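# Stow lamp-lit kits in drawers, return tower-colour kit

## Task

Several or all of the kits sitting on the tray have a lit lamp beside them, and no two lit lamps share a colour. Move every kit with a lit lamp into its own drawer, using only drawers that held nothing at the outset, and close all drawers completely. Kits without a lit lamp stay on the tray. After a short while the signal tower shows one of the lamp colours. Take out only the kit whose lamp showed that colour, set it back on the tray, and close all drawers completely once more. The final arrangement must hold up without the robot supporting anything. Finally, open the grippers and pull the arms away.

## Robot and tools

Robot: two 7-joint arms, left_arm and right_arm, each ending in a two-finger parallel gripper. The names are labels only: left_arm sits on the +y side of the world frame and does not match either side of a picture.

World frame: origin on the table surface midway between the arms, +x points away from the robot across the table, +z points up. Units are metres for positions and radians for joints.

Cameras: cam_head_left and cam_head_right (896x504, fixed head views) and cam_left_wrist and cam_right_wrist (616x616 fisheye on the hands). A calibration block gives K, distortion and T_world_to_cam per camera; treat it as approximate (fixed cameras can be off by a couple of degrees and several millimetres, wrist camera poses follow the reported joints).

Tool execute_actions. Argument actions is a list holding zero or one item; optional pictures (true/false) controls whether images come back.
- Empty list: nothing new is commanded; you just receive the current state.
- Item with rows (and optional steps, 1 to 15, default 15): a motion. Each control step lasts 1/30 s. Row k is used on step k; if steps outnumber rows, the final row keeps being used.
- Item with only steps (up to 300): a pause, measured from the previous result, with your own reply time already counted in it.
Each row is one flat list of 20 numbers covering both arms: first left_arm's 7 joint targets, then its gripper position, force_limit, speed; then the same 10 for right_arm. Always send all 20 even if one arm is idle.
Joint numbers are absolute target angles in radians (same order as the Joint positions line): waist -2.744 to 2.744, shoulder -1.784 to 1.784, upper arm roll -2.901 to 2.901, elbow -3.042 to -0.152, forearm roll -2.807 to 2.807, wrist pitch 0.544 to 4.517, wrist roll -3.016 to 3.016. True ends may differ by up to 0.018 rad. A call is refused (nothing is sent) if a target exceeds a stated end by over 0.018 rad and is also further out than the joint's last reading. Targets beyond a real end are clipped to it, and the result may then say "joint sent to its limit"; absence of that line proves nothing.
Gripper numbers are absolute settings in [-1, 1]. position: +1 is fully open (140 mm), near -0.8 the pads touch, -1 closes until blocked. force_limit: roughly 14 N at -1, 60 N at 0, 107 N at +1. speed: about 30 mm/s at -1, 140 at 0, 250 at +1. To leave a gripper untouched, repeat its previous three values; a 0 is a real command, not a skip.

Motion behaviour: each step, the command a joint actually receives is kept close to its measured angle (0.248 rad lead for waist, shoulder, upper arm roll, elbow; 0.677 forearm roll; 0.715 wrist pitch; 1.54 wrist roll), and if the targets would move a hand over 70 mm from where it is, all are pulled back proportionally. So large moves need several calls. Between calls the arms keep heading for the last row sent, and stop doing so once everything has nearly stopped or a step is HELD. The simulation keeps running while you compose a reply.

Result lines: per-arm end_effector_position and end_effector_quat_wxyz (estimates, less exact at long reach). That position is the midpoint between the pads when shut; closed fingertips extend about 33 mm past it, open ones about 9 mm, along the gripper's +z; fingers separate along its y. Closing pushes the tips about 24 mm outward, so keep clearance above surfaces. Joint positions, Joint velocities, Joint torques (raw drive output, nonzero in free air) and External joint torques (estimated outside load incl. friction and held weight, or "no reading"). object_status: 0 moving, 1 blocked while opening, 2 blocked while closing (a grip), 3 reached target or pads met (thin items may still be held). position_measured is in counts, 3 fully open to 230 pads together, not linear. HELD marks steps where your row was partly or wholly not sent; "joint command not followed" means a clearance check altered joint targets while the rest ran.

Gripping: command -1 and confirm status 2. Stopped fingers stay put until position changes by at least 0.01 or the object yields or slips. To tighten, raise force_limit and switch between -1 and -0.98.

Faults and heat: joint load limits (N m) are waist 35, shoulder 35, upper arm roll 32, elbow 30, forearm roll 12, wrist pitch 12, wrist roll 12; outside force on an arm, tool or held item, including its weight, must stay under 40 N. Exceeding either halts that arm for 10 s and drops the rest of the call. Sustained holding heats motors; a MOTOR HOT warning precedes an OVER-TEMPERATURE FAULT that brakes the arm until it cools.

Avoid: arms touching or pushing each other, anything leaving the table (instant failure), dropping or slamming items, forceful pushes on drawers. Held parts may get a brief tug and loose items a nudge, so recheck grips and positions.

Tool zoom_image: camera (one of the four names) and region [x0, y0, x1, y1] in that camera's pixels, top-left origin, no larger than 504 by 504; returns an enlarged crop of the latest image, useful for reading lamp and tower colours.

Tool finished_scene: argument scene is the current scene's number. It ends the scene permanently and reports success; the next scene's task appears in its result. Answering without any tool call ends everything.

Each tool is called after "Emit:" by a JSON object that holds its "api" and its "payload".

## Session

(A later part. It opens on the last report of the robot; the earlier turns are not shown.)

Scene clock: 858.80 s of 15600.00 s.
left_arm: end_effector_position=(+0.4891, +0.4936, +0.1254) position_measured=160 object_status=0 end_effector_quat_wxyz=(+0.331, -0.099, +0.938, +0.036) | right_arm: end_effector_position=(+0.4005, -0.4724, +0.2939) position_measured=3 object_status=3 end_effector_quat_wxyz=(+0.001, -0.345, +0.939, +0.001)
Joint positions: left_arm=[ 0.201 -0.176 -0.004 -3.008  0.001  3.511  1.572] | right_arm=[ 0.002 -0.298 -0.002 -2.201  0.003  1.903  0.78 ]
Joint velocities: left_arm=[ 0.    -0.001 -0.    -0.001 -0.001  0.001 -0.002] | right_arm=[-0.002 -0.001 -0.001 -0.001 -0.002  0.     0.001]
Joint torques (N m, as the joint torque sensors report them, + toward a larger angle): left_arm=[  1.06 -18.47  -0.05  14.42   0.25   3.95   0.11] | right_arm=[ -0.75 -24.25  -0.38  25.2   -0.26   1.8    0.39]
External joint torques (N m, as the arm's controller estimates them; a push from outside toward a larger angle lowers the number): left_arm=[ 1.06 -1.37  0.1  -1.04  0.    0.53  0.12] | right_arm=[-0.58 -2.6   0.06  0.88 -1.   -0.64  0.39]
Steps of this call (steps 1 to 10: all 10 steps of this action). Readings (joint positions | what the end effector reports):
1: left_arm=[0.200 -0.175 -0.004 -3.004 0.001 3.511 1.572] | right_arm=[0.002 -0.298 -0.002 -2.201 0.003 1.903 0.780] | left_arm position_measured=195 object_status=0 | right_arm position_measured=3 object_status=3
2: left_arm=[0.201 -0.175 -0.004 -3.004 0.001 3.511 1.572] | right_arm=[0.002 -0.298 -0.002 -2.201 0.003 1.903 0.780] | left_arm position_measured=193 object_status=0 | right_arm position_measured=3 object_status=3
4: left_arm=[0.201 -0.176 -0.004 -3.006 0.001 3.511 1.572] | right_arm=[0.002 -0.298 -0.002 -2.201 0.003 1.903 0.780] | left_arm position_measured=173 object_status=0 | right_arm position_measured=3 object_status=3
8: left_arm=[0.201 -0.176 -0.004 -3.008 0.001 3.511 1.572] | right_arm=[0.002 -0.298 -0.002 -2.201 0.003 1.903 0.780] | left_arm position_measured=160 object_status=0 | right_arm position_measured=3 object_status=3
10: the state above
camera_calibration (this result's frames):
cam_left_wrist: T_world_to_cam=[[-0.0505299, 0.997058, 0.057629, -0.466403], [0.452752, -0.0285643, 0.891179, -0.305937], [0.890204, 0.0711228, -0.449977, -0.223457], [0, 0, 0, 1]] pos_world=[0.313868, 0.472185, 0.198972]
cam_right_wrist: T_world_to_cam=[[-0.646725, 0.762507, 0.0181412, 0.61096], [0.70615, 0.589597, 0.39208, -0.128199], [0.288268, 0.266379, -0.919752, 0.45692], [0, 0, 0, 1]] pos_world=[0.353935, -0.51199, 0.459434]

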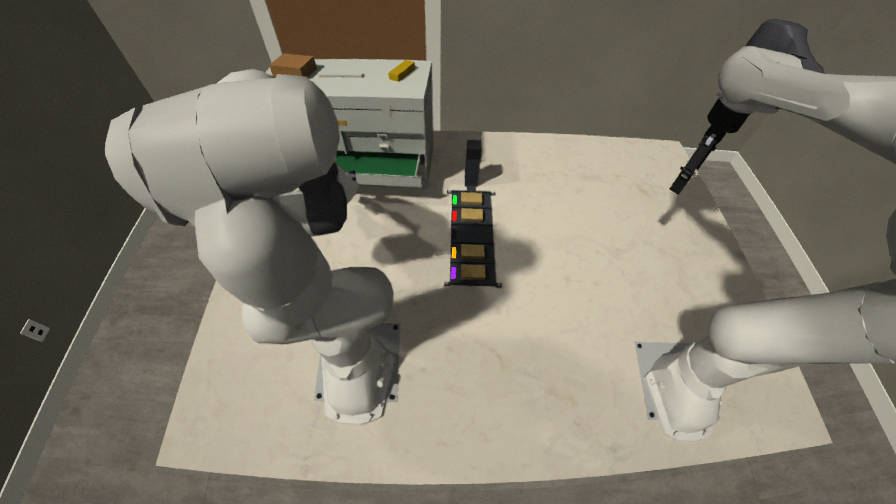

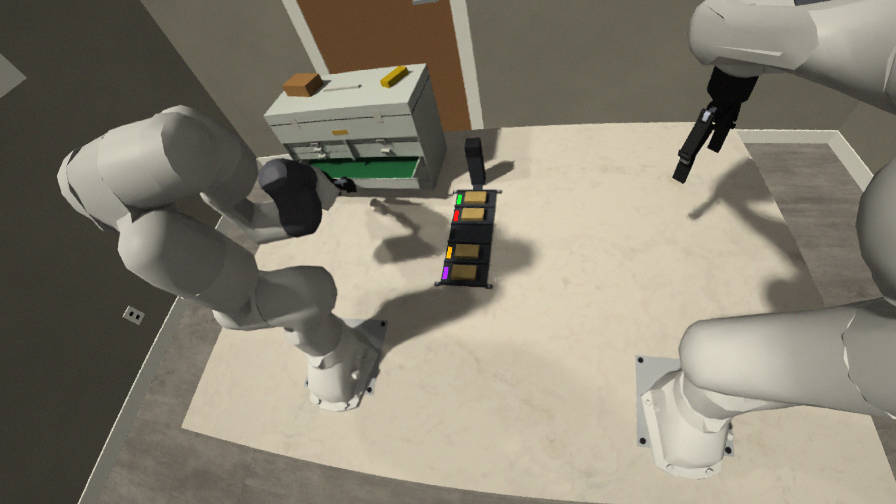

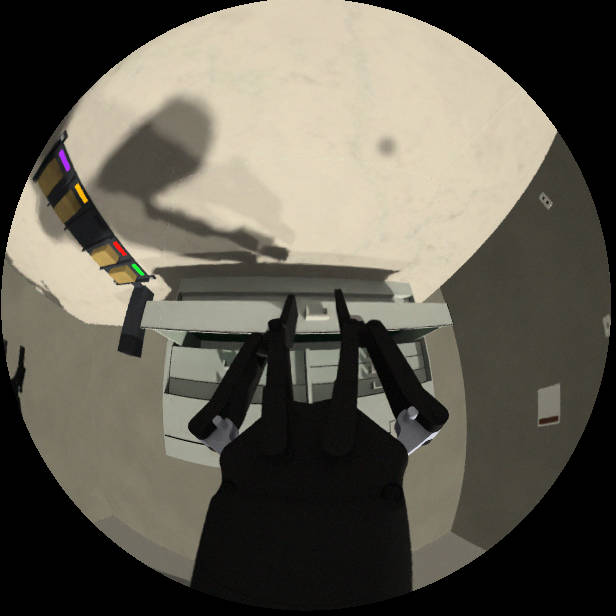

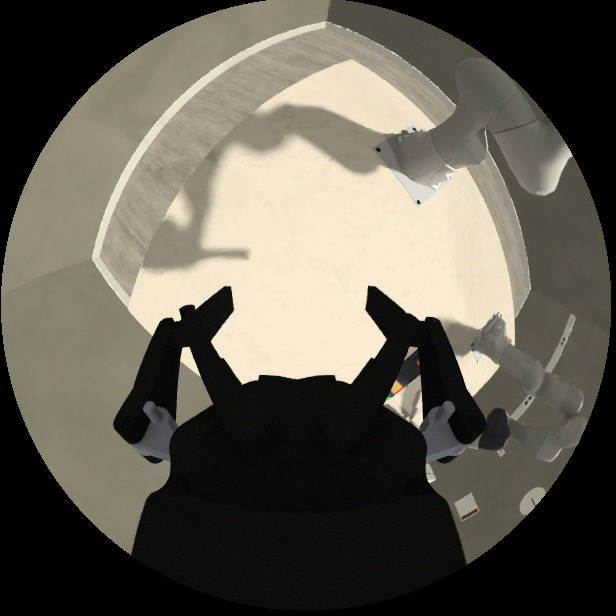

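Emit:
{"api": "execute_actions", "payload": {"actions": [{"rows": [
[0.204,-0.178,0,-3.02,0,3.30,1.572,-0.25,0,0, 0.0,-0.3,0,-2.2,0,1.9,0.785,1,0,0]], "steps": 10}], "pictures": false}}

Emit:
{"api": "execute_actions", "payload": {"actions": [{"rows": [
[0.204,-0.22,0,-3.01,0,3.10,1.572,0.5,0,0, 0.0,-0.3,0,-2.2,0,1.9,0.785,1,0,0],
[0.204,-0.27,0,-3.0,0,3.03,1.572,0.5,0,0, 0.0,-0.3,0,-2.2,0,1.9,0.785,1,0,0],
[0.204,-0.32,0,-2.99,0,2.97,1.572,0.5,0,0, 0.0,-0.3,0,-2.2,0,1.9,0.785,1,0,0],
[0.204,-0.37,0,-2.985,0,2.92,1.572,0.5,0,0, 0.0,-0.3,0,-2.2,0,1.9,0.785,1,0,0],
[0.204,-0.42,0,-2.975,0,2.90,1.572,0.5,0,0, 0.0,-0.3,0,-2.2,0,1.9,0.785,1,0,0],
[0.204,-0.468,0,-2.968,0,2.90,1.572,0.5,0,0, 0.0,-0.3,0,-2.2,0,1.9,0.785,1,0,0]], "steps": 15}], "pictures": false}}

Emit:
{"api": "execute_actions", "payload": {"actions": [{"rows": [[-0.5975,-0.1793,0,-2.3255,0,2.1462,1.0155,0.5,0,0, 0.0,-0.3,0,-2.2,0,1.9,0.785,1,0,0]], "steps": 15}], "pictures": false}}

Emit:
{"api": "execute_actions", "payload": {"actions": [{"steps": 20}], "pictures": false}}

Emit:
{"api": "execute_actions", "payload": {"actions": [{"rows": [[-0.5975,0.1756,0,-2.2349,0,2.4145,1.0155,0.5,0,0, 0.0,-0.3,0,-2.2,0,1.9,0.785,1,0,0]], "steps": 15}], "pictures": false}}

Emit:
{"api": "execute_actions", "payload": {"actions": [{"steps": 25}]}}

Emit:
{"api": "zoom_image", "payload": {"camera": "cam_left_wrist", "region": [210, 200, 430, 380]}}

Scene clock: 902.13 s of 15600.00 s.
left_arm: end_effector_position=(+0.4458, +0.4847, +0.0772) position_measured=160 object_status=3 end_effector_quat_wxyz=(+0.242, -0.102, +0.964, +0.026) | right_arm: end_effector_position=(+0.4005, -0.4724, +0.2939) position_measured=3 object_status=3 end_effector_quat_wxyz=(+0.001, -0.345, +0.939, +0.001)
Joint positions: left_arm=[ 0.201 -0.178 -0.003 -3.019  0.001  3.333  1.572] | right_arm=[ 0.002 -0.298 -0.002 -2.201  0.003  1.903  0.78 ]
Joint velocities: left_arm=[-0.001  0.001  0.001 -0.001 -0.002 -0.177 -0.   ] | right_arm=[-0.    -0.    -0.001 -0.    -0.001  0.001 -0.   ]
Joint torques (N m, as the joint torque sensors report them, + toward a larger angle): left_arm=[  1.21 -16.56   2.2   14.06   0.23   2.78   0.07] | right_arm=[ -0.47 -23.51  -0.22  25.24  -0.21   1.81   0.36]
External joint torques (N m, as the arm's controller estimates them; a push from outside toward a larger angle lowers the number): left_arm=[ 1.2   0.33  2.35 -1.3  -0.01 -0.59  0.09] | right_arm=[-0.44 -1.92  0.07  0.94 -0.96 -0.64  0.36]
Steps of this call (steps 1 to 15: the robot went on to your last target; steps 16 to 90: nothing new was sent; then 40.00 s passed at rest; steps 91 to 100: all 10 steps of this action). Readings (joint positions | what the end effector reports):
91: left_arm=[0.201 -0.178 -0.004 -3.008 0.001 3.482 1.572] | right_arm=[0.002 -0.298 -0.002 -2.201 0.003 1.903 0.780] | left_arm position_measured=160 object_status=3 | right_arm position_measured=3 object_status=3
92: left_arm=[0.201 -0.178 -0.003 -3.011 0.001 3.451 1.572] | right_arm=[0.002 -0.298 -0.002 -2.201 0.003 1.903 0.780] | left_arm position_measured=160 object_status=3 | right_arm position_measured=3 object_status=3
94: left_arm=[0.201 -0.178 -0.003 -3.016 0.001 3.402 1.572] | right_arm=[0.002 -0.298 -0.002 -2.201 0.003 1.903 0.780] | left_arm position_measured=160 object_status=3 | right_arm position_measured=3 object_status=3
98: left_arm=[0.201 -0.178 -0.003 -3.019 0.001 3.347 1.572] | right_arm=[0.002 -0.298 -0.002 -2.201 0.003 1.903 0.780] | left_arm position_measured=160 object_status=3 | right_arm position_measured=3 object_status=3
100: the state above

Scene clock: 902.63 s of 15600.00 s.
left_arm: end_effector_position=(+0.4410, +0.4841, +0.1417) position_measured=66 object_status=0 end_effector_quat_wxyz=(+0.213, -0.103, +0.971, +0.024) | right_arm: end_effector_position=(+0.4005, -0.4724, +0.2939) position_measured=3 object_status=3 end_effector_quat_wxyz=(+0.001, -0.345, +0.939, +0.001)
Joint positions: left_arm=[ 0.201 -0.465 -0.002 -2.966  0.001  2.933  1.572] | right_arm=[ 0.002 -0.298 -0.002 -2.201  0.003  1.903  0.78 ]
Joint velocities: left_arm=[ 0.001 -0.004  0.    -0.008 -0.    -0.178  0.001] | right_arm=[ 0.     0.     0.001 -0.001 -0.    -0.     0.001]
Joint torques (N m, as the joint torque sensors report them, + toward a larger angle): left_arm=[  1.21 -13.68   1.85  19.32   0.45   2.61   0.1 ] | right_arm=[ -0.86 -23.63  -0.36  25.39  -0.22   1.78   0.35]
External joint torques (N m, as the arm's controller estimates them; a push from outside toward a larger angle lowers the number): left_arm=[ 1.21 -1.59  2.25 -1.51 -0.05 -0.68  0.11] | right_arm=[-0.87 -2.03 -0.11  1.06 -0.97 -0.67  0.35]
Steps of this call (steps 1 to 15: all 15 steps of this action). Readings (joint positions | what the end effector reports):
1: left_arm=[0.201 -0.187 -0.003 -3.017 0.001 3.295 1.572] | right_arm=[0.002 -0.298 -0.002 -2.201 0.003 1.903 0.780] | left_arm position_measured=160 object_status=0 | right_arm position_measured=3 object_status=3
2: left_arm=[0.201 -0.207 -0.003 -3.016 0.001 3.247 1.572] | right_arm=[0.002 -0.298 -0.002 -2.201 0.003 1.903 0.780] | left_arm position_measured=154 object_status=0 | right_arm position_measured=3 object_status=3
4: left_arm=[0.201 -0.276 -0.003 -3.006 0.001 3.147 1.572] | right_arm=[0.002 -0.298 -0.002 -2.201 0.003 1.903 0.780] | left_arm position_measured=138 object_status=0 | right_arm position_measured=3 object_status=3
8: left_arm=[0.201 -0.430 -0.002 -2.972 0.001 3.016 1.572] | right_arm=[0.002 -0.298 -0.002 -2.201 0.003 1.903 0.780] | left_arm position_measured=108 object_status=0 | right_arm position_measured=3 object_status=3
15: the state above

Scene clock: 903.13 s of 15600.00 s.
left_arm: end_effector_position=(+0.4771, +0.2110, +0.1880) position_measured=66 object_status=3 end_effector_quat_wxyz=(+0.056, +0.030, +0.998, -0.021) | right_arm: end_effector_position=(+0.4005, -0.4724, +0.2939) position_measured=3 object_status=3 end_effector_quat_wxyz=(+0.001, -0.345, +0.939, +0.001)
Joint positions: left_arm=[-0.385 -0.198  0.005 -2.415 -0.001  2.337  1.266] | right_arm=[ 0.002 -0.298 -0.002 -2.201  0.003  1.903  0.78 ]
Joint velocities: left_arm=[-1.21   0.049 -0.073  0.607  0.    -0.52  -0.417] | right_arm=[-0.    -0.001 -0.001  0.001  0.001 -0.     0.   ]
Joint torques (N m, as the joint torque sensors report them, + toward a larger angle): left_arm=[  1.55 -20.48   2.54  16.16   1.04   0.97  -0.33] | right_arm=[ -0.69 -23.69  -0.41  25.29  -0.28   1.77   0.34]
External joint torques (N m, as the arm's controller estimates them; a push from outside toward a larger angle lowers the number): left_arm=[-2.47  1.25  0.14 -0.31  0.5  -0.65 -0.34] | right_arm=[-0.69 -1.94 -0.16  0.85 -1.04 -0.7   0.34]
Steps of this call (steps 1 to 15: all 15 steps of this action). Readings (joint positions | what the end effector reports):
1: left_arm=[0.182 -0.446 0.003 -2.943 -0.001 2.890 1.552] | right_arm=[0.002 -0.298 -0.002 -2.201 0.003 1.903 0.780] | left_arm position_measured=66 object_status=0 | right_arm position_measured=3 object_status=3
2: left_arm=[0.154 -0.417 0.004 -2.913 -0.001 2.843 1.532] | right_arm=[0.002 -0.298 -0.002 -2.201 0.003 1.903 0.780] | left_arm position_measured=66 object_status=0 | right_arm position_measured=3 object_status=3
4: left_arm=[0.091 -0.357 0.005 -2.847 -0.001 2.743 1.490] | right_arm=[0.002 -0.298 -0.002 -2.201 0.003 1.903 0.780] | left_arm position_measured=66 object_status=0 | right_arm position_measured=3 object_status=3
8: left_arm=[-0.084 -0.249 0.008 -2.670 -0.001 2.529 1.388] | right_arm=[0.002 -0.298 -0.002 -2.201 0.003 1.903 0.780] | left_arm position_measured=66 object_status=3 | right_arm position_measured=3 object_status=3
15: the state above

Scene clock: 903.80 s of 15600.00 s.
left_arm: end_effector_position=(+0.4119, +0.1246, +0.2013) position_measured=66 object_status=3 end_effector_quat_wxyz=(+0.003, +0.032, +0.999, -0.003) | right_arm: end_effector_position=(+0.4005, -0.4724, +0.2939) position_measured=3 object_status=3 end_effector_quat_wxyz=(+0.001, -0.345, +0.939, +0.001)
Joint positions: left_arm=[-0.596 -0.181 -0.003 -2.327 -0.001  2.154  1.051] | right_arm=[ 0.002 -0.298 -0.002 -2.201  0.003  1.903  0.78 ]
Joint velocities: left_arm=[ 0.001 -0.     0.001 -0.     0.001 -0.025 -0.098] | right_arm=[-0.     0.001  0.001 -0.001  0.    -0.001 -0.002]
Joint torques (N m, as the joint torque sensors report them, + toward a larger angle): left_arm=[ -1.47 -22.6    1.93  23.38   1.31   2.09  -0.32] | right_arm=[ -1.23 -23.34  -0.47  25.17  -0.24   1.82   0.39]
External joint torques (N m, as the arm's controller estimates them; a push from outside toward a larger angle lowers the number): left_arm=[-1.5   2.21  2.06  0.03  0.64 -0.37 -0.32] | right_arm=[-1.23 -1.72 -0.23  0.86 -1.   -0.63  0.39]
Steps of this call (steps 1 to 20: the robot went on to your last target). Readings (joint positions | what the end effector reports):
1: left_arm=[-0.428 -0.196 0.004 -2.395 -0.001 2.317 1.250] | right_arm=[0.002 -0.298 -0.002 -2.201 0.003 1.903 0.780] | left_arm position_measured=66 object_status=3 | right_arm position_measured=3 object_status=3
2: left_arm=[-0.470 -0.193 0.004 -2.376 -0.001 2.295 1.232] | right_arm=[0.002 -0.298 -0.002 -2.201 0.003 1.903 0.780] | left_arm position_measured=66 object_status=3 | right_arm position_measured=3 object_status=3
4: left_arm=[-0.544 -0.187 -0.002 -2.346 -0.001 2.249 1.191] | right_arm=[0.002 -0.298 -0.002 -2.201 0.003 1.903 0.780] | left_arm position_measured=66 object_status=3 | right_arm position_measured=3 object_status=3
8: left_arm=[-0.594 -0.184 -0.009 -2.329 -0.001 2.196 1.131] | right_arm=[0.002 -0.298 -0.002 -2.201 0.003 1.903 0.780] | left_arm position_measured=66 object_status=3 | right_arm position_measured=3 object_status=3
20: the state above

Scene clock: 904.30 s of 15600.00 s.
left_arm: end_effector_position=(+0.4553, +0.0959, +0.0765) position_measured=66 object_status=3 end_effector_quat_wxyz=(-0.010, +0.021, +1.000, +0.006) | right_arm: end_effector_position=(+0.4005, -0.4724, +0.2939) position_measured=3 object_status=3 end_effector_quat_wxyz=(+0.001, -0.345, +0.939, +0.001)
Joint positions: left_arm=[-0.596  0.178 -0.002 -2.238 -0.001  2.392  1.029] | right_arm=[ 0.002 -0.298 -0.002 -2.201  0.003  1.903  0.78 ]
Joint velocities: left_arm=[-0.001 -0.015  0.001  0.036  0.     0.119 -0.023] | right_arm=[ 0.     0.001  0.    -0.    -0.    -0.     0.   ]
Joint torques (N m, as the joint torque sensors report them, + toward a larger angle): left_arm=[ -1.61 -35.86   1.86  20.41   1.19   3.13  -0.4 ] | right_arm=[ -0.62 -23.68  -0.29  25.11  -0.24   1.77   0.38]
External joint torques (N m, as the arm's controller estimates them; a push from outside toward a larger angle lowers the number): left_arm=[-1.61 -2.16  1.71  0.37  0.67  0.91 -0.4 ] | right_arm=[-0.63 -2.11 -0.05  0.81 -1.   -0.68  0.38]
Steps of this call (steps 1 to 15: all 15 steps of this action). Readings (joint positions | what the end effector reports):
1: left_arm=[-0.596 -0.153 -0.002 -2.307 -0.001 2.179 1.050] | right_arm=[0.002 -0.298 -0.002 -2.201 0.003 1.903 0.780] | left_arm position_measured=66 object_status=3 | right_arm position_measured=3 object_status=3
2: left_arm=[-0.596 -0.105 -0.002 -2.282 -0.001 2.212 1.048] | right_arm=[0.002 -0.298 -0.002 -2.201 0.003 1.903 0.780] | left_arm position_measured=66 object_status=3 | right_arm position_measured=3 object_status=3
4: left_arm=[-0.596 -0.003 -0.002 -2.254 -0.001 2.263 1.045] | right_arm=[0.002 -0.298 -0.002 -2.201 0.003 1.903 0.780] | left_arm position_measured=66 object_status=3 | right_arm position_measured=3 object_status=3
8: left_arm=[-0.596 0.154 -0.002 -2.246 -0.001 2.340 1.037] | right_arm=[0.002 -0.298 -0.002 -2.201 0.003 1.903 0.780] | left_arm position_measured=66 object_status=3 | right_arm position_measured=3 object_status=3
15: the state above

Scene clock: 905.13 s of 15600.00 s.
left_arm: end_effector_position=(+0.4612, +0.0921, +0.0791) position_measured=66 object_status=3 end_effector_quat_wxyz=(-0.002, +0.017, +1.000, +0.000) | right_arm: end_effector_position=(+0.4005, -0.4724, +0.2939) position_measured=3 object_status=3 end_effector_quat_wxyz=(+0.001, -0.345, +0.939, +0.001)
Joint positions: left_arm=[-0.596  0.177 -0.002 -2.236 -0.001  2.41   1.023] | right_arm=[ 0.002 -0.298 -0.002 -2.201  0.003  1.903  0.78 ]
Joint velocities: left_arm=[ 0.001 -0.001  0.     0.    -0.002 -0.    -0.002] | right_arm=[ 0.002  0.     0.001 -0.002  0.001 -0.001 -0.001]
Joint torques (N m, as the joint torque sensors report them, + toward a larger angle): left_arm=[ -2.22 -34.36   2.18  21.18   1.12   3.28  -0.26] | right_arm=[ -0.98 -23.62  -0.78  25.15  -0.23   1.76   0.42]
External joint torques (N m, as the arm's controller estimates them; a push from outside toward a larger angle lowers the number): left_arm=[-2.31  0.38  1.95  0.21  0.59  0.84 -0.26] | right_arm=[-1.06 -2.11 -0.61  0.91 -0.99 -0.67  0.42]
Steps of this call (steps 1 to 25: the robot went on to your last target). Readings (joint positions | what the end effector reports):
1: left_arm=[-0.596 0.177 -0.002 -2.237 -0.001 2.395 1.028] | right_arm=[0.002 -0.298 -0.002 -2.201 0.003 1.903 0.780] | left_arm position_measured=66 object_status=3 | right_arm position_measured=3 object_status=3
2: left_arm=[-0.596 0.177 -0.002 -2.236 -0.001 2.398 1.028] | right_arm=[0.002 -0.298 -0.002 -2.201 0.003 1.903 0.780] | left_arm position_measured=66 object_status=3 | right_arm position_measured=3 object_status=3
4: left_arm=[-0.596 0.177 -0.002 -2.236 -0.001 2.402 1.027] | right_arm=[0.002 -0.298 -0.002 -2.201 0.003 1.903 0.780] | left_arm position_measured=66 object_status=3 | right_arm position_measured=3 object_status=3
8: left_arm=[-0.596 0.177 -0.002 -2.236 -0.001 2.407 1.025] | right_arm=[0.002 -0.298 -0.002 -2.201 0.003 1.903 0.780] | left_arm position_measured=66 object_status=3 | right_arm position_measured=3 object_status=3
25: the state above
camera_calibration (this result's frames):
cam_left_wrist: T_world_to_cam=[[0.192841, 0.979629, -0.0560298, -0.166508], [0.896317, -0.152629, 0.416316, -0.41917], [0.399284, -0.130503, -0.907492, 0.0902702], [0, 0, 0, 1]] pos_world=[0.371775, 0.110919, 0.247097]
cam_right_wrist: T_world_to_cam=[[-0.646725, 0.762507, 0.0181412, 0.61096], [0.70615, 0.589597, 0.39208, -0.128199], [0.288268, 0.266379, -0.919752, 0.45692], [0, 0, 0, 1]] pos_world=[0.353935, -0.51199, 0.459434]

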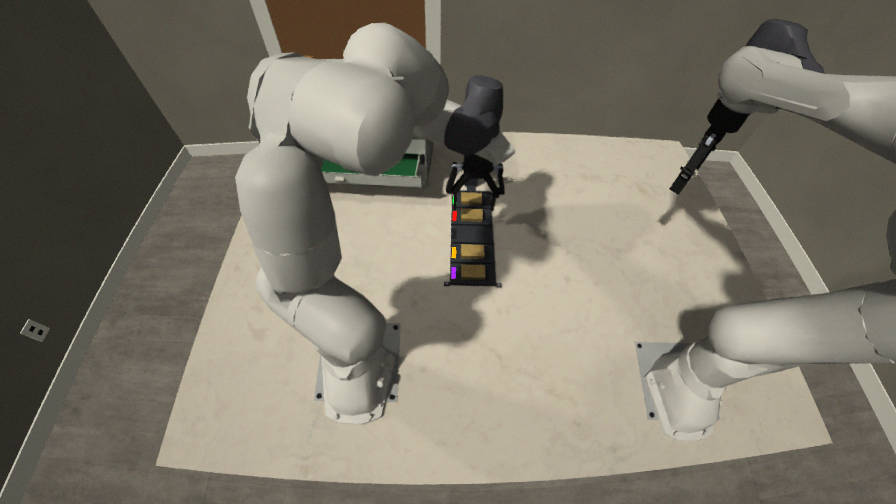

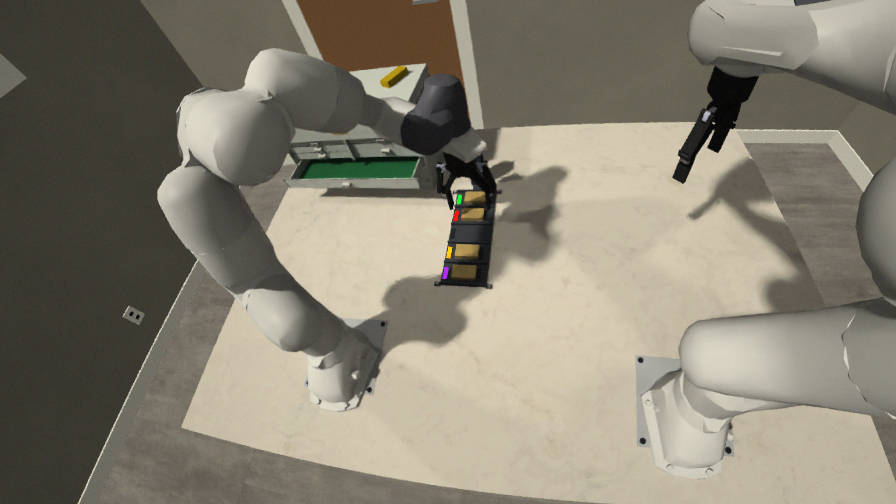

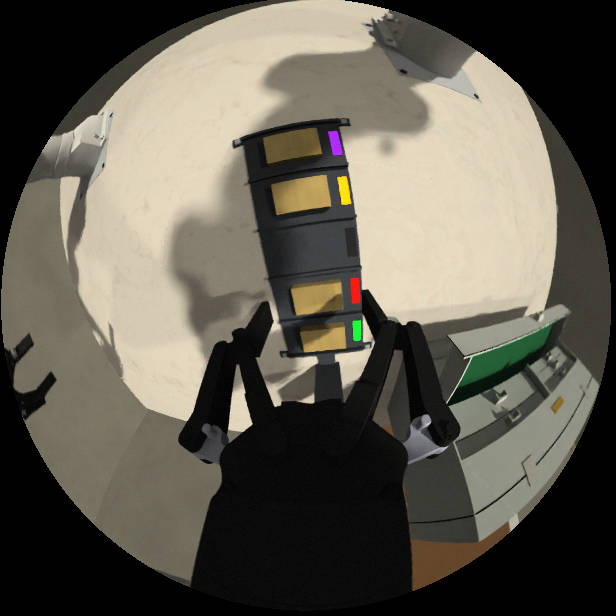

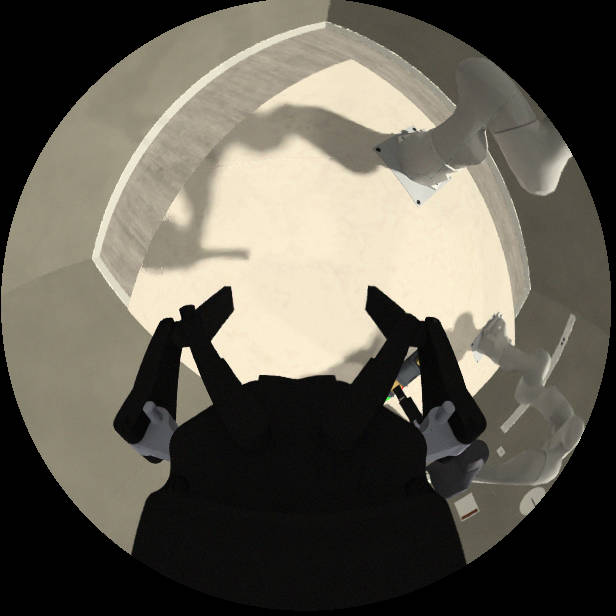

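Region (210, 200, 430, 380) of cam_left_wrist's 616x616 image, scaled by 2.291, with more detail than that image has; it fills the top 412 rows of this view, and the rest is white.

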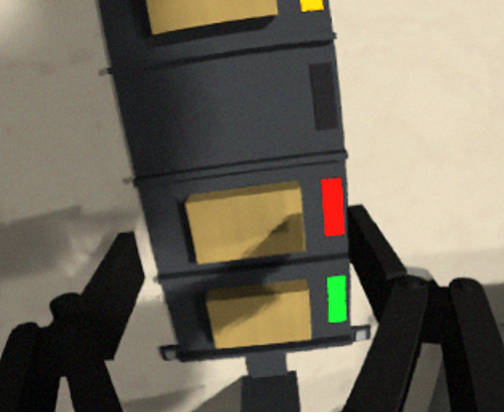

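Good. Drawer B is empty. Descend and grip.

Emit:
{"api": "execute_actions", "payload": {"actions": [{"rows": [
[-0.5975,0.186,0,-2.2367,0,2.47,1.0155,0.5,0,0, 0.0,-0.3,0,-2.2,0,1.9,0.785,1,0,0],
[-0.5975,0.196,0,-2.2385,0,2.48,1.0155,0.5,0,0, 0.0,-0.3,0,-2.2,0,1.9,0.785,1,0,0],
[-0.5975,0.206,0,-2.240,0,2.49,1.0155,0.5,0,0, 0.0,-0.3,0,-2.2,0,1.9,0.785,1,0,0],
[-0.5975,0.216,0,-2.242,0,2.50,1.0155,0.5,0,0, 0.0,-0.3,0,-2.2,0,1.9,0.785,1,0,0],
[-0.5975,0.226,0,-2.2437,0,2.51,1.0155,0.5,0,0, 0.0,-0.3,0,-2.2,0,1.9,0.785,1,0,0],
[-0.5975,0.236,0,-2.2455,0,2.52,1.0155,0.5,0,0, 0.0,-0.3,0,-2.2,0,1.9,0.785,1,0,0],
[-0.5975,0.246,0,-2.247,0,2.53,1.0155,0.5,0,0, 0.0,-0.3,0,-2.2,0,1.9,0.785,1,0,0],
[-0.5975,0.256,0,-2.249,0,2.53,1.0155,0.5,0,0, 0.0,-0.3,0,-2.2,0,1.9,0.785,1,0,0],
[-0.5975,0.2665,0,-2.2507,0,2.53,1.0155,0.5,0,0, 0.0,-0.3,0,-2.2,0,1.9,0.785,1,0,0],
[-0.5975,0.2665,0,-2.2507,0,2.522,1.0155,0.5,0,0, 0.0,-0.3,0,-2.2,0,1.9,0.785,1,0,0]], "steps": 15}], "pictures": false}}

Emit:
{"api": "execute_actions", "payload": {"actions": [{"steps": 12}], "pictures": false}}

Emit:
{"api": "execute_actions", "payload": {"actions": [{"rows": [[-0.5975,0.2665,0,-2.2507,0,2.522,1.0155,-0.15,0,-0.5, 0.0,-0.3,0,-2.2,0,1.9,0.785,1,0,0]], "steps": 15}], "pictures": false}}

Emit:
{"api": "execute_actions", "payload": {"actions": [{"steps": 10}], "pictures": false}}

Scene clock: 923.27 s of 15600.00 s.
left_arm: end_effector_position=(+0.4598, +0.0930, +0.0334) position_measured=66 object_status=3 end_effector_quat_wxyz=(-0.004, +0.017, +1.000, +0.002) | right_arm: end_effector_position=(+0.4005, -0.4724, +0.2939) position_measured=3 object_status=3 end_effector_quat_wxyz=(+0.001, -0.345, +0.939, +0.001)
Joint positions: left_arm=[-0.596  0.266 -0.002 -2.252 -0.001  2.51   1.022] | right_arm=[ 0.002 -0.298 -0.002 -2.201  0.003  1.903  0.78 ]
Joint velocities: left_arm=[-0.001  0.     0.001 -0.002  0.     0.05   0.   ] | right_arm=[ 0.001  0.     0.001  0.     0.    -0.    -0.001]
Joint torques (N m, as the joint torque sensors report them, + toward a larger angle): left_arm=[ -1.64 -36.14   1.7   19.09   0.98   3.14  -0.25] | right_arm=[ -1.01 -23.86  -0.5   25.32  -0.23   1.74   0.37]
External joint torques (N m, as the arm's controller estimates them; a push from outside toward a larger angle lowers the number): left_arm=[-1.59  0.73  1.52 -0.93  0.51  0.77 -0.26] | right_arm=[-1.13 -2.21 -0.38  0.96 -0.99 -0.71  0.37]
Steps of this call (steps 1 to 15: the robot went on to your last target; steps 16 to 90: nothing new was sent; then 14.63 s passed at rest; steps 91 to 105: all 15 steps of this action). Readings (joint positions | what the end effector reports):
91: left_arm=[-0.596 0.178 -0.002 -2.236 -0.001 2.419 1.022] | right_arm=[0.002 -0.298 -0.002 -2.201 0.003 1.903 0.780] | left_arm position_measured=66 object_status=3 | right_arm position_measured=3 object_status=3
92: left_arm=[-0.596 0.181 -0.002 -2.236 -0.001 2.430 1.022] | right_arm=[0.002 -0.298 -0.002 -2.201 0.003 1.903 0.780] | left_arm position_measured=66 object_status=3 | right_arm position_measured=3 object_status=3
94: left_arm=[-0.596 0.194 -0.002 -2.236 -0.001 2.450 1.022] | right_arm=[0.002 -0.298 -0.002 -2.201 0.003 1.903 0.780] | left_arm position_measured=66 object_status=3 | right_arm position_measured=3 object_status=3
98: left_arm=[-0.596 0.232 -0.002 -2.242 -0.001 2.489 1.022] | right_arm=[0.002 -0.298 -0.002 -2.201 0.003 1.903 0.780] | left_arm position_measured=66 object_status=3 | right_arm position_measured=3 object_status=3
105: the state above

Scene clock: 923.67 s of 15600.00 s.
left_arm: end_effector_position=(+0.4618, +0.0917, +0.0341) position_measured=66 object_status=3 end_effector_quat_wxyz=(-0.001, +0.017, +1.000, -0.000) | right_arm: end_effector_position=(+0.4005, -0.4724, +0.2939) position_measured=3 object_status=3 end_effector_quat_wxyz=(+0.001, -0.345, +0.939, +0.001)
Joint positions: left_arm=[-0.596  0.266 -0.002 -2.252 -0.001  2.517  1.022] | right_arm=[ 0.002 -0.298 -0.002 -2.201  0.003  1.903  0.78 ]
Joint velocities: left_arm=[-0.002  0.002 -0.001  0.001 -0.001  0.005  0.001] | right_arm=[ 0.     0.    -0.002 -0.001  0.001 -0.001 -0.   ]
Joint torques (N m, as the joint torque sensors report them, + toward a larger angle): left_arm=[ -1.73 -35.63   1.78  19.25   1.09   3.26  -0.29] | right_arm=[ -1.09 -24.09  -0.51  25.07  -0.26   1.77   0.35]
External joint torques (N m, as the arm's controller estimates them; a push from outside toward a larger angle lowers the number): left_arm=[-1.6   0.42  1.68 -0.31  0.62  0.82 -0.29] | right_arm=[-1.06 -2.52 -0.22  0.77 -1.01 -0.67  0.35]
Steps of this call (steps 1 to 12: the robot went on to your last target). Readings (joint positions | what the end effector reports):
1: left_arm=[-0.596 0.266 -0.002 -2.252 -0.001 2.511 1.022] | right_arm=[0.002 -0.298 -0.002 -2.201 0.003 1.903 0.780] | left_arm position_measured=66 object_status=3 | right_arm position_measured=3 object_status=3
2: left_arm=[-0.596 0.266 -0.002 -2.252 -0.001 2.512 1.022] | right_arm=[0.002 -0.298 -0.002 -2.201 0.003 1.903 0.780] | left_arm position_measured=66 object_status=3 | right_arm position_measured=3 object_status=3
4: left_arm=[-0.596 0.266 -0.002 -2.252 -0.001 2.514 1.022] | right_arm=[0.002 -0.298 -0.002 -2.201 0.003 1.903 0.780] | left_arm position_measured=66 object_status=3 | right_arm position_measured=3 object_status=3
8: left_arm=[-0.596 0.266 -0.002 -2.252 -0.001 2.516 1.022] | right_arm=[0.002 -0.298 -0.002 -2.201 0.003 1.903 0.780] | left_arm position_measured=66 object_status=3 | right_arm position_measured=3 object_status=3
12: the state above

Scene clock: 924.17 s of 15600.00 s.
left_arm: end_effector_position=(+0.4624, +0.0915, +0.0346) position_measured=130 object_status=0 end_effector_quat_wxyz=(+0.000, +0.017, +1.000, -0.001) | right_arm: end_effector_position=(+0.4005, -0.4724, +0.2939) position_measured=3 object_status=3 end_effector_quat_wxyz=(+0.001, -0.345, +0.939, +0.001)
Joint positions: left_arm=[-0.596  0.266 -0.002 -2.251 -0.001  2.518  1.022] | right_arm=[ 0.002 -0.298 -0.002 -2.201  0.003  1.903  0.78 ]
Joint velocities: left_arm=[ 0.001 -0.003  0.002  0.001 -0.001  0.    -0.001] | right_arm=[-0.001  0.001 -0.001  0.    -0.    -0.    -0.   ]
Joint torques (N m, as the joint torque sensors report them, + toward a larger angle): left_arm=[ -1.72 -34.85   1.69  19.04   1.08   3.16  -0.27] | right_arm=[ -1.   -23.79  -0.46  25.2   -0.24   1.8    0.37]
External joint torques (N m, as the arm's controller estimates them; a push from outside toward a larger angle lowers the number): left_arm=[-1.78  0.03  1.42  0.09  0.62  0.84 -0.27] | right_arm=[-0.95 -2.26 -0.15  0.92 -0.99 -0.64  0.37]
Steps of this call (steps 1 to 15: all 15 steps of this action). Readings (joint positions | what the end effector reports):
1: left_arm=[-0.596 0.266 -0.002 -2.252 -0.001 2.517 1.022] | right_arm=[0.002 -0.298 -0.002 -2.201 0.003 1.903 0.780] | left_arm position_measured=66 object_status=0 | right_arm position_measured=3 object_status=3
2: left_arm=[-0.596 0.266 -0.002 -2.252 -0.001 2.517 1.022] | right_arm=[0.002 -0.298 -0.002 -2.201 0.003 1.903 0.780] | left_arm position_measured=70 object_status=0 | right_arm position_measured=3 object_status=3
4: left_arm=[-0.596 0.266 -0.002 -2.252 -0.001 2.517 1.022] | right_arm=[0.002 -0.298 -0.002 -2.201 0.003 1.903 0.780] | left_arm position_measured=79 object_status=0 | right_arm position_measured=3 object_status=3
8: left_arm=[-0.596 0.266 -0.002 -2.252 -0.001 2.518 1.022] | right_arm=[0.002 -0.298 -0.002 -2.201 0.003 1.903 0.780] | left_arm position_measured=98 object_status=0 | right_arm position_measured=3 object_status=3
15: the state above

Scene clock: 924.50 s of 15600.00 s.
left_arm: end_effector_position=(+0.4624, +0.0915, +0.0346) position_measured=133 object_status=2 end_effector_quat_wxyz=(+0.000, +0.017, +1.000, -0.001) | right_arm: end_effector_position=(+0.4005, -0.4724, +0.2939) position_measured=3 object_status=3 end_effector_quat_wxyz=(+0.001, -0.345, +0.939, +0.001)
Joint positions: left_arm=[-0.596  0.266 -0.002 -2.251 -0.001  2.518  1.022] | right_arm=[ 0.002 -0.298 -0.002 -2.201  0.003  1.903  0.78 ]
Joint velocities: left_arm=[-0.     0.001 -0.001 -0.     0.001 -0.001  0.001] | right_arm=[-0.001  0.    -0.     0.001 -0.    -0.    -0.001]
Joint torques (N m, as the joint torque sensors report them, + toward a larger angle): left_arm=[ -1.85 -35.55   1.72  19.68   1.03   3.24  -0.24] | right_arm=[ -1.1  -24.    -0.92  25.33  -0.22   1.77   0.33]
External joint torques (N m, as the arm's controller estimates them; a push from outside toward a larger angle lowers the number): left_arm=[-1.88  0.39  1.47  0.25  0.56  0.82 -0.24] | right_arm=[-1.05 -2.33 -0.61  0.96 -0.97 -0.68  0.33]
Steps of this call (steps 1 to 10: the robot went on to your last target). Readings (joint positions | what the end effector reports):
1: left_arm=[-0.596 0.266 -0.002 -2.251 -0.001 2.518 1.022] | right_arm=[0.002 -0.298 -0.002 -2.201 0.003 1.903 0.780] | left_arm position_measured=133 object_status=0 | right_arm position_measured=3 object_status=3
2: left_arm=[-0.596 0.266 -0.002 -2.251 -0.001 2.518 1.022] | right_arm=[0.002 -0.298 -0.002 -2.201 0.003 1.903 0.780] | left_arm position_measured=133 object_status=0 | right_arm position_measured=3 object_status=3
4: left_arm=[-0.596 0.266 -0.002 -2.251 -0.001 2.518 1.022] | right_arm=[0.002 -0.298 -0.002 -2.201 0.003 1.903 0.780] | left_arm position_measured=133 object_status=0 | right_arm position_measured=3 object_status=3
8: left_arm=[-0.596 0.266 -0.002 -2.251 -0.001 2.518 1.022] | right_arm=[0.002 -0.298 -0.002 -2.201 0.003 1.903 0.780] | left_arm position_measured=133 object_status=2 | right_arm position_measured=3 object_status=3
10: the state above

Emit:
{"api": "execute_actions", "payload": {"actions": []}}

Scene clock: 958.87 s of 15600.00 s.
left_arm: end_effector_position=(+0.4624, +0.0915, +0.0346) position_measured=133 object_status=2 end_effector_quat_wxyz=(+0.000, +0.017, +1.000, -0.001) | right_arm: end_effector_position=(+0.4005, -0.4724, +0.2939) position_measured=3 object_status=3 end_effector_quat_wxyz=(+0.001, -0.345, +0.939, +0.001)
Joint positions: left_arm=[-0.596  0.266 -0.002 -2.251 -0.001  2.518  1.022] | right_arm=[ 0.002 -0.298 -0.002 -2.201  0.003  1.903  0.78 ]
Joint velocities: left_arm=[ 0.     0.    -0.001 -0.     0.001 -0.    -0.001] | right_arm=[-0.001  0.001  0.001 -0.001  0.    -0.    -0.   ]
Joint torques (N m, as the joint torque sensors report them, + toward a larger angle): left_arm=[ -1.92 -35.2    1.91  19.25   1.07   3.17  -0.28] | right_arm=[ -1.04 -23.73  -0.69  24.83  -0.21   1.82   0.37]
External joint torques (N m, as the arm's controller estimates them; a push from outside toward a larger angle lowers the number): left_arm=[-1.96  1.06  1.66 -0.43  0.6   0.71 -0.28] | right_arm=[-1.07 -2.19 -0.48  0.57 -0.97 -0.62  0.37]
Steps of this call (steps 1 to 15: the robot went on to your last target; steps 16 to 90: nothing new was sent; then 31.37 s passed at rest). Readings (joint positions | what the end effector reports):
1: left_arm=[-0.596 0.266 -0.002 -2.251 -0.001 2.518 1.022] | right_arm=[0.002 -0.298 -0.002 -2.201 0.003 1.903 0.780] | left_arm position_measured=133 object_status=2 | right_arm position_measured=3 object_status=3
2: left_arm=[-0.596 0.266 -0.002 -2.251 -0.001 2.518 1.022] | right_arm=[0.002 -0.298 -0.002 -2.201 0.003 1.903 0.780] | left_arm position_measured=133 object_status=2 | right_arm position_measured=3 object_status=3
4: left_arm=[-0.596 0.266 -0.002 -2.251 -0.001 2.518 1.022] | right_arm=[0.002 -0.298 -0.002 -2.201 0.003 1.903 0.780] | left_arm position_measured=133 object_status=2 | right_arm position_measured=3 object_status=3
8: left_arm=[-0.596 0.266 -0.002 -2.251 -0.001 2.518 1.022] | right_arm=[0.002 -0.298 -0.002 -2.201 0.003 1.903 0.780] | left_arm position_measured=133 object_status=2 | right_arm position_measured=3 object_status=3
90: the state above
All arms were judged still, so your last target was given up. Only a new action makes them travel on or press farther. Fingers that are still opening or closing keep moving.
camera_calibration (this result's frames):
cam_left_wrist: T_world_to_cam=[[0.192021, 0.9797, -0.0575789, -0.168228], [0.895058, -0.150765, 0.419693, -0.401494], [0.402492, -0.132126, -0.905838, 0.0479561], [0, 0, 0, 1]] pos_world=[0.372361, 0.110618, 0.202258]
cam_right_wrist: T_world_to_cam=[[-0.646725, 0.762508, 0.0181413, 0.61096], [0.70615, 0.589597, 0.39208, -0.128199], [0.288268, 0.266379, -0.919752, 0.45692], [0, 0, 0, 1]] pos_world=[0.353935, -0.51199, 0.459434]

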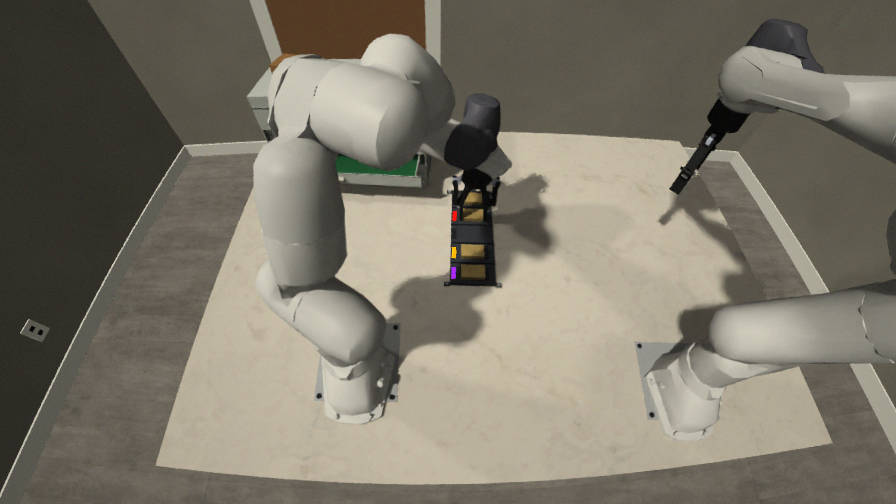

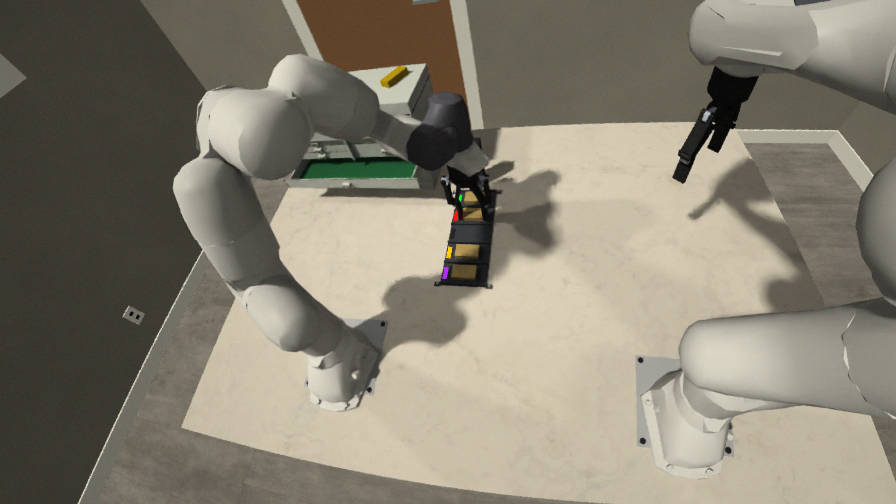

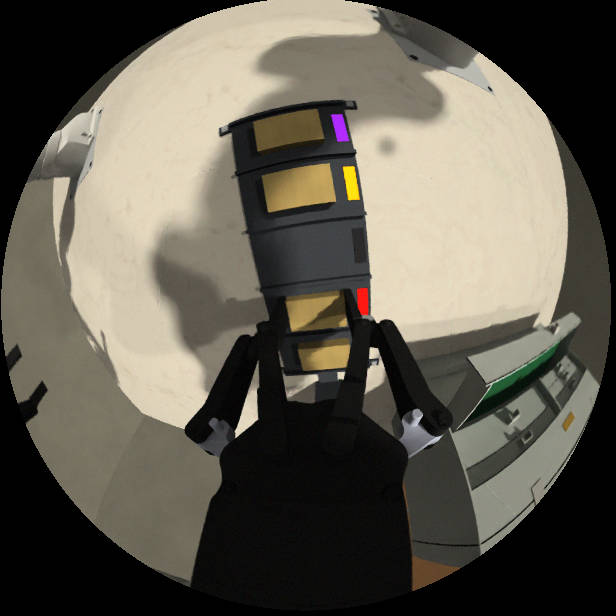

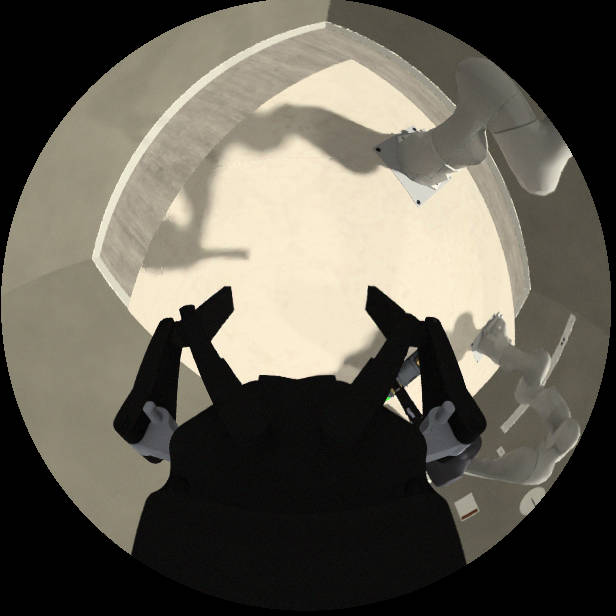

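Emit:
{"api": "execute_actions", "payload": {"actions": [{"rows":[[-0.5975,0.25,0,-2.252,0,2.50,1.0155,-0.15,0,-0.5,0.0,-0.3,0,-2.2,0,1.9,0.785,1,0,0],[-0.5975,0.23,0,-2.252,0,2.475,1.0155,-0.15,0,-0.5,0.0,-0.3,0,-2.2,0,1.9,0.785,1,0,0],[-0.5975,0.21,0,-2.252,0,2.45,1.0155,-0.15,0,-0.5,0.0,-0.3,0,-2.2,0,1.9,0.785,1,0,0],[-0.5975,0.185,0,-2.25,0,2.42,1.0155,-0.15,0,-0.5,0.0,-0.3,0,-2.2,0,1.9,0.785,1,0,0],[-0.5975,0.16,0,-2.243,0,2.39,1.0155,-0.15,0,-0.5,0.0,-0.3,0,-2.2,0,1.9,0.785,1,0,0],[-0.5975,0.13,0,-2.235,0,2.35,1.0155,-0.15,0,-0.5,0.0,-0.3,0,-2.2,0,1.9,0.785,1,0,0],[-0.5975,0.10,0,-2.225,0,2.31,1.0155,-0.15,0,-0.5,0.0,-0.3,0,-2.2,0,1.9,0.785,1,0,0],[-0.5975,0.06,0,-2.24,0,2.28,1.0155,-0.15,0,-0.5,0.0,-0.3,0,-2.2,0,1.9,0.785,1,0,0],[-0.5975,0.02,0,-2.255,0,2.25,1.0155,-0.15,0,-0.5,0.0,-0.3,0,-2.2,0,1.9,0.785,1,0,0],[-0.5975,-0.02,0,-2.27,0,2.23,1.0155,-0.15,0,-0.5,0.0,-0.3,0,-2.2,0,1.9,0.785,1,0,0],[-0.5975,-0.06,0,-2.285,0,2.20,1.0155,-0.15,0,-0.5,0.0,-0.3,0,-2.2,0,1.9,0.785,1,0,0],[-0.5975,-0.10,0,-2.30,0,2.18,1.0155,-0.15,0,-0.5,0.0,-0.3,0,-2.2,0,1.9,0.785,1,0,0],[-0.5975,-0.14,0,-2.312,0,2.16,1.0155,-0.15,0,-0.5,0.0,-0.3,0,-2.2,0,1.9,0.785,1,0,0],[-0.5975,-0.1793,0,-2.3255,0,2.1462,1.0155,-0.15,0,-0.5,0.0,-0.3,0,-2.2,0,1.9,0.785,1,0,0]],"steps":15}], "pictures": false}}

Emit:
{"api": "execute_actions", "payload": {"actions": [{"rows":[[-0.56,-0.1793,0,-2.3255,0,2.1462,1.06,-0.15,0,-0.5,0.0,-0.3,0,-2.2,0,1.9,0.785,1,0,0],[-0.52,-0.1793,0,-2.3255,0,2.1462,1.10,-0.15,0,-0.5,0.0,-0.3,0,-2.2,0,1.9,0.785,1,0,0],[-0.47,-0.1793,0,-2.3255,0,2.1462,1.15,-0.15,0,-0.5,0.0,-0.3,0,-2.2,0,1.9,0.785,1,0,0],[-0.42,-0.1793,0,-2.3255,0,2.1462,1.2,-0.15,0,-0.5,0.0,-0.3,0,-2.2,0,1.9,0.785,1,0,0],[-0.37,-0.1793,0,-2.3255,0,2.1462,1.25,-0.15,0,-0.5,0.0,-0.3,0,-2.2,0,1.9,0.785,1,0,0],[-0.32,-0.1793,0,-2.3255,0,2.1462,1.3,-0.15,0,-0.5,0.0,-0.3,0,-2.2,0,1.9,0.785,1,0,0],[-0.27,-0.1793,0,-2.3255,0,2.1462,1.35,-0.15,0,-0.5,0.0,-0.3,0,-2.2,0,1.9,0.785,1,0,0],[-0.22,-0.1793,0,-2.3255,0,2.1462,1.4,-0.15,0,-0.5,0.0,-0.3,0,-2.2,0,1.9,0.785,1,0,0],[-0.17,-0.1793,0,-2.3255,0,2.1462,1.45,-0.15,0,-0.5,0.0,-0.3,0,-2.2,0,1.9,0.785,1,0,0],[-0.12,-0.1793,0,-2.3255,0,2.1462,1.5,-0.15,0,-0.5,0.0,-0.3,0,-2.2,0,1.9,0.785,1,0,0],[-0.07,-0.1793,0,-2.3255,0,2.1462,1.55,-0.15,0,-0.5,0.0,-0.3,0,-2.2,0,1.9,0.785,1,0,0],[-0.03,-0.1793,0,-2.3255,0,2.1462,1.6,-0.15,0,-0.5,0.0,-0.3,0,-2.2,0,1.9,0.785,1,0,0],[0.0,-0.1793,0,-2.3255,0,2.1462,1.635,-0.15,0,-0.5,0.0,-0.3,0,-2.2,0,1.9,0.785,1,0,0],[0.0265,-0.1793,0,-2.3255,0,2.1462,1.664,-0.15,0,-0.5,0.0,-0.3,0,-2.2,0,1.9,0.785,1,0,0]],"steps":15}], "pictures": false}}

Scene clock: 1003.97 s of 15600.00 s.
left_arm: end_effector_position=(+0.4360, +0.1090, +0.1938) position_measured=133 object_status=2 end_effector_quat_wxyz=(+0.025, +0.017, +0.999, -0.016) | right_arm: end_effector_position=(+0.4005, -0.4724, +0.2939) position_measured=3 object_status=3 end_effector_quat_wxyz=(+0.001, -0.345, +0.939, +0.001)
Joint positions: left_arm=[-0.596 -0.129 -0.002 -2.304 -0.001  2.234  1.022] | right_arm=[ 0.002 -0.298 -0.002 -2.201  0.003  1.903  0.78 ]
Joint velocities: left_arm=[ 0.001 -0.848 -0.001 -0.167 -0.    -0.499  0.   ] | right_arm=[-0.001  0.001 -0.     0.     0.    -0.     0.   ]
Joint torques (N m, as the joint torque sensors report them, + toward a larger angle): left_arm=[ -1.89 -14.88   1.89  18.68   1.25   1.73  -0.17] | right_arm=[ -0.46 -23.96  -0.65  25.25  -0.22   1.81   0.38]
External joint torques (N m, as the arm's controller estimates them; a push from outside toward a larger angle lowers the number): left_arm=[-1.75 -2.32  2.15 -0.37  0.56 -0.49 -0.16] | right_arm=[-0.43 -2.34 -0.36  0.92 -0.97 -0.64  0.38]
Steps of this call (steps 1 to 90: nothing new was sent; then 41.60 s passed at rest; steps 91 to 105: all 15 steps of this action). Readings (joint positions | what the end effector reports):
91: left_arm=[-0.596 0.264 -0.002 -2.252 -0.001 2.515 1.022] | right_arm=[0.002 -0.298 -0.002 -2.201 0.003 1.903 0.780] | left_arm position_measured=133 object_status=2 | right_arm position_measured=3 object_status=3
92: left_arm=[-0.596 0.258 -0.002 -2.254 -0.001 2.509 1.022] | right_arm=[0.002 -0.298 -0.002 -2.201 0.003 1.903 0.780] | left_arm position_measured=133 object_status=2 | right_arm position_measured=3 object_status=3
94: left_arm=[-0.596 0.233 -0.002 -2.256 -0.001 2.484 1.022] | right_arm=[0.002 -0.298 -0.002 -2.201 0.003 1.903 0.780] | left_arm position_measured=133 object_status=2 | right_arm position_measured=3 object_status=3
98: left_arm=[-0.596 0.137 -0.002 -2.245 -0.001 2.398 1.022] | right_arm=[0.002 -0.298 -0.002 -2.201 0.003 1.903 0.780] | left_arm position_measured=133 object_status=2 | right_arm position_measured=3 object_status=3
105: the state above

Scene clock: 1004.47 s of 15600.00 s.
left_arm: end_effector_position=(+0.4943, +0.3744, +0.2018) position_measured=133 object_status=2 end_effector_quat_wxyz=(+0.006, -0.098, +0.995, -0.001) | right_arm: end_effector_position=(+0.4005, -0.4724, +0.2939) position_measured=3 object_status=3 end_effector_quat_wxyz=(+0.001, -0.345, +0.939, +0.001)
Joint positions: left_arm=[-0.048 -0.178  0.001 -2.323 -0.001  2.159  1.342] | right_arm=[ 0.002 -0.298 -0.002 -2.201  0.003  1.903  0.78 ]
Joint velocities: left_arm=[ 1.062  0.     0.127 -0.007  0.001 -0.047  1.042] | right_arm=[-0.    -0.    -0.001 -0.001 -0.002 -0.     0.001]
Joint torques (N m, as the joint torque sensors report them, + toward a larger angle): left_arm=[ -8.08 -25.19  -6.51  21.56   1.26   1.81   0.6 ] | right_arm=[ -0.91 -23.5   -0.32  25.17  -0.28   1.76   0.4 ]
External joint torques (N m, as the arm's controller estimates them; a push from outside toward a larger angle lowers the number): left_arm=[ 0.3   0.34  2.11 -1.34  0.71 -0.5   0.62] | right_arm=[-0.84 -1.88  0.01  0.86 -1.03 -0.69  0.4 ]
Steps of this call (steps 1 to 15: all 15 steps of this action). Readings (joint positions | what the end effector reports):
1: left_arm=[-0.590 -0.151 -0.004 -2.308 -0.001 2.220 1.025] | right_arm=[0.002 -0.298 -0.002 -2.201 0.003 1.903 0.780] | left_arm position_measured=133 object_status=2 | right_arm position_measured=3 object_status=3
2: left_arm=[-0.575 -0.166 -0.008 -2.310 -0.001 2.208 1.032] | right_arm=[0.002 -0.298 -0.002 -2.201 0.003 1.903 0.780] | left_arm position_measured=133 object_status=2 | right_arm position_measured=3 object_status=3
4: left_arm=[-0.515 -0.177 -0.012 -2.314 -0.001 2.190 1.058] | right_arm=[0.002 -0.298 -0.002 -2.201 0.003 1.903 0.780] | left_arm position_measured=133 object_status=2 | right_arm position_measured=3 object_status=3
8: left_arm=[-0.353 -0.178 -0.007 -2.321 -0.001 2.172 1.135] | right_arm=[0.002 -0.298 -0.002 -2.201 0.003 1.903 0.780] | left_arm position_measured=133 object_status=2 | right_arm position_measured=3 object_status=3
15: the state above


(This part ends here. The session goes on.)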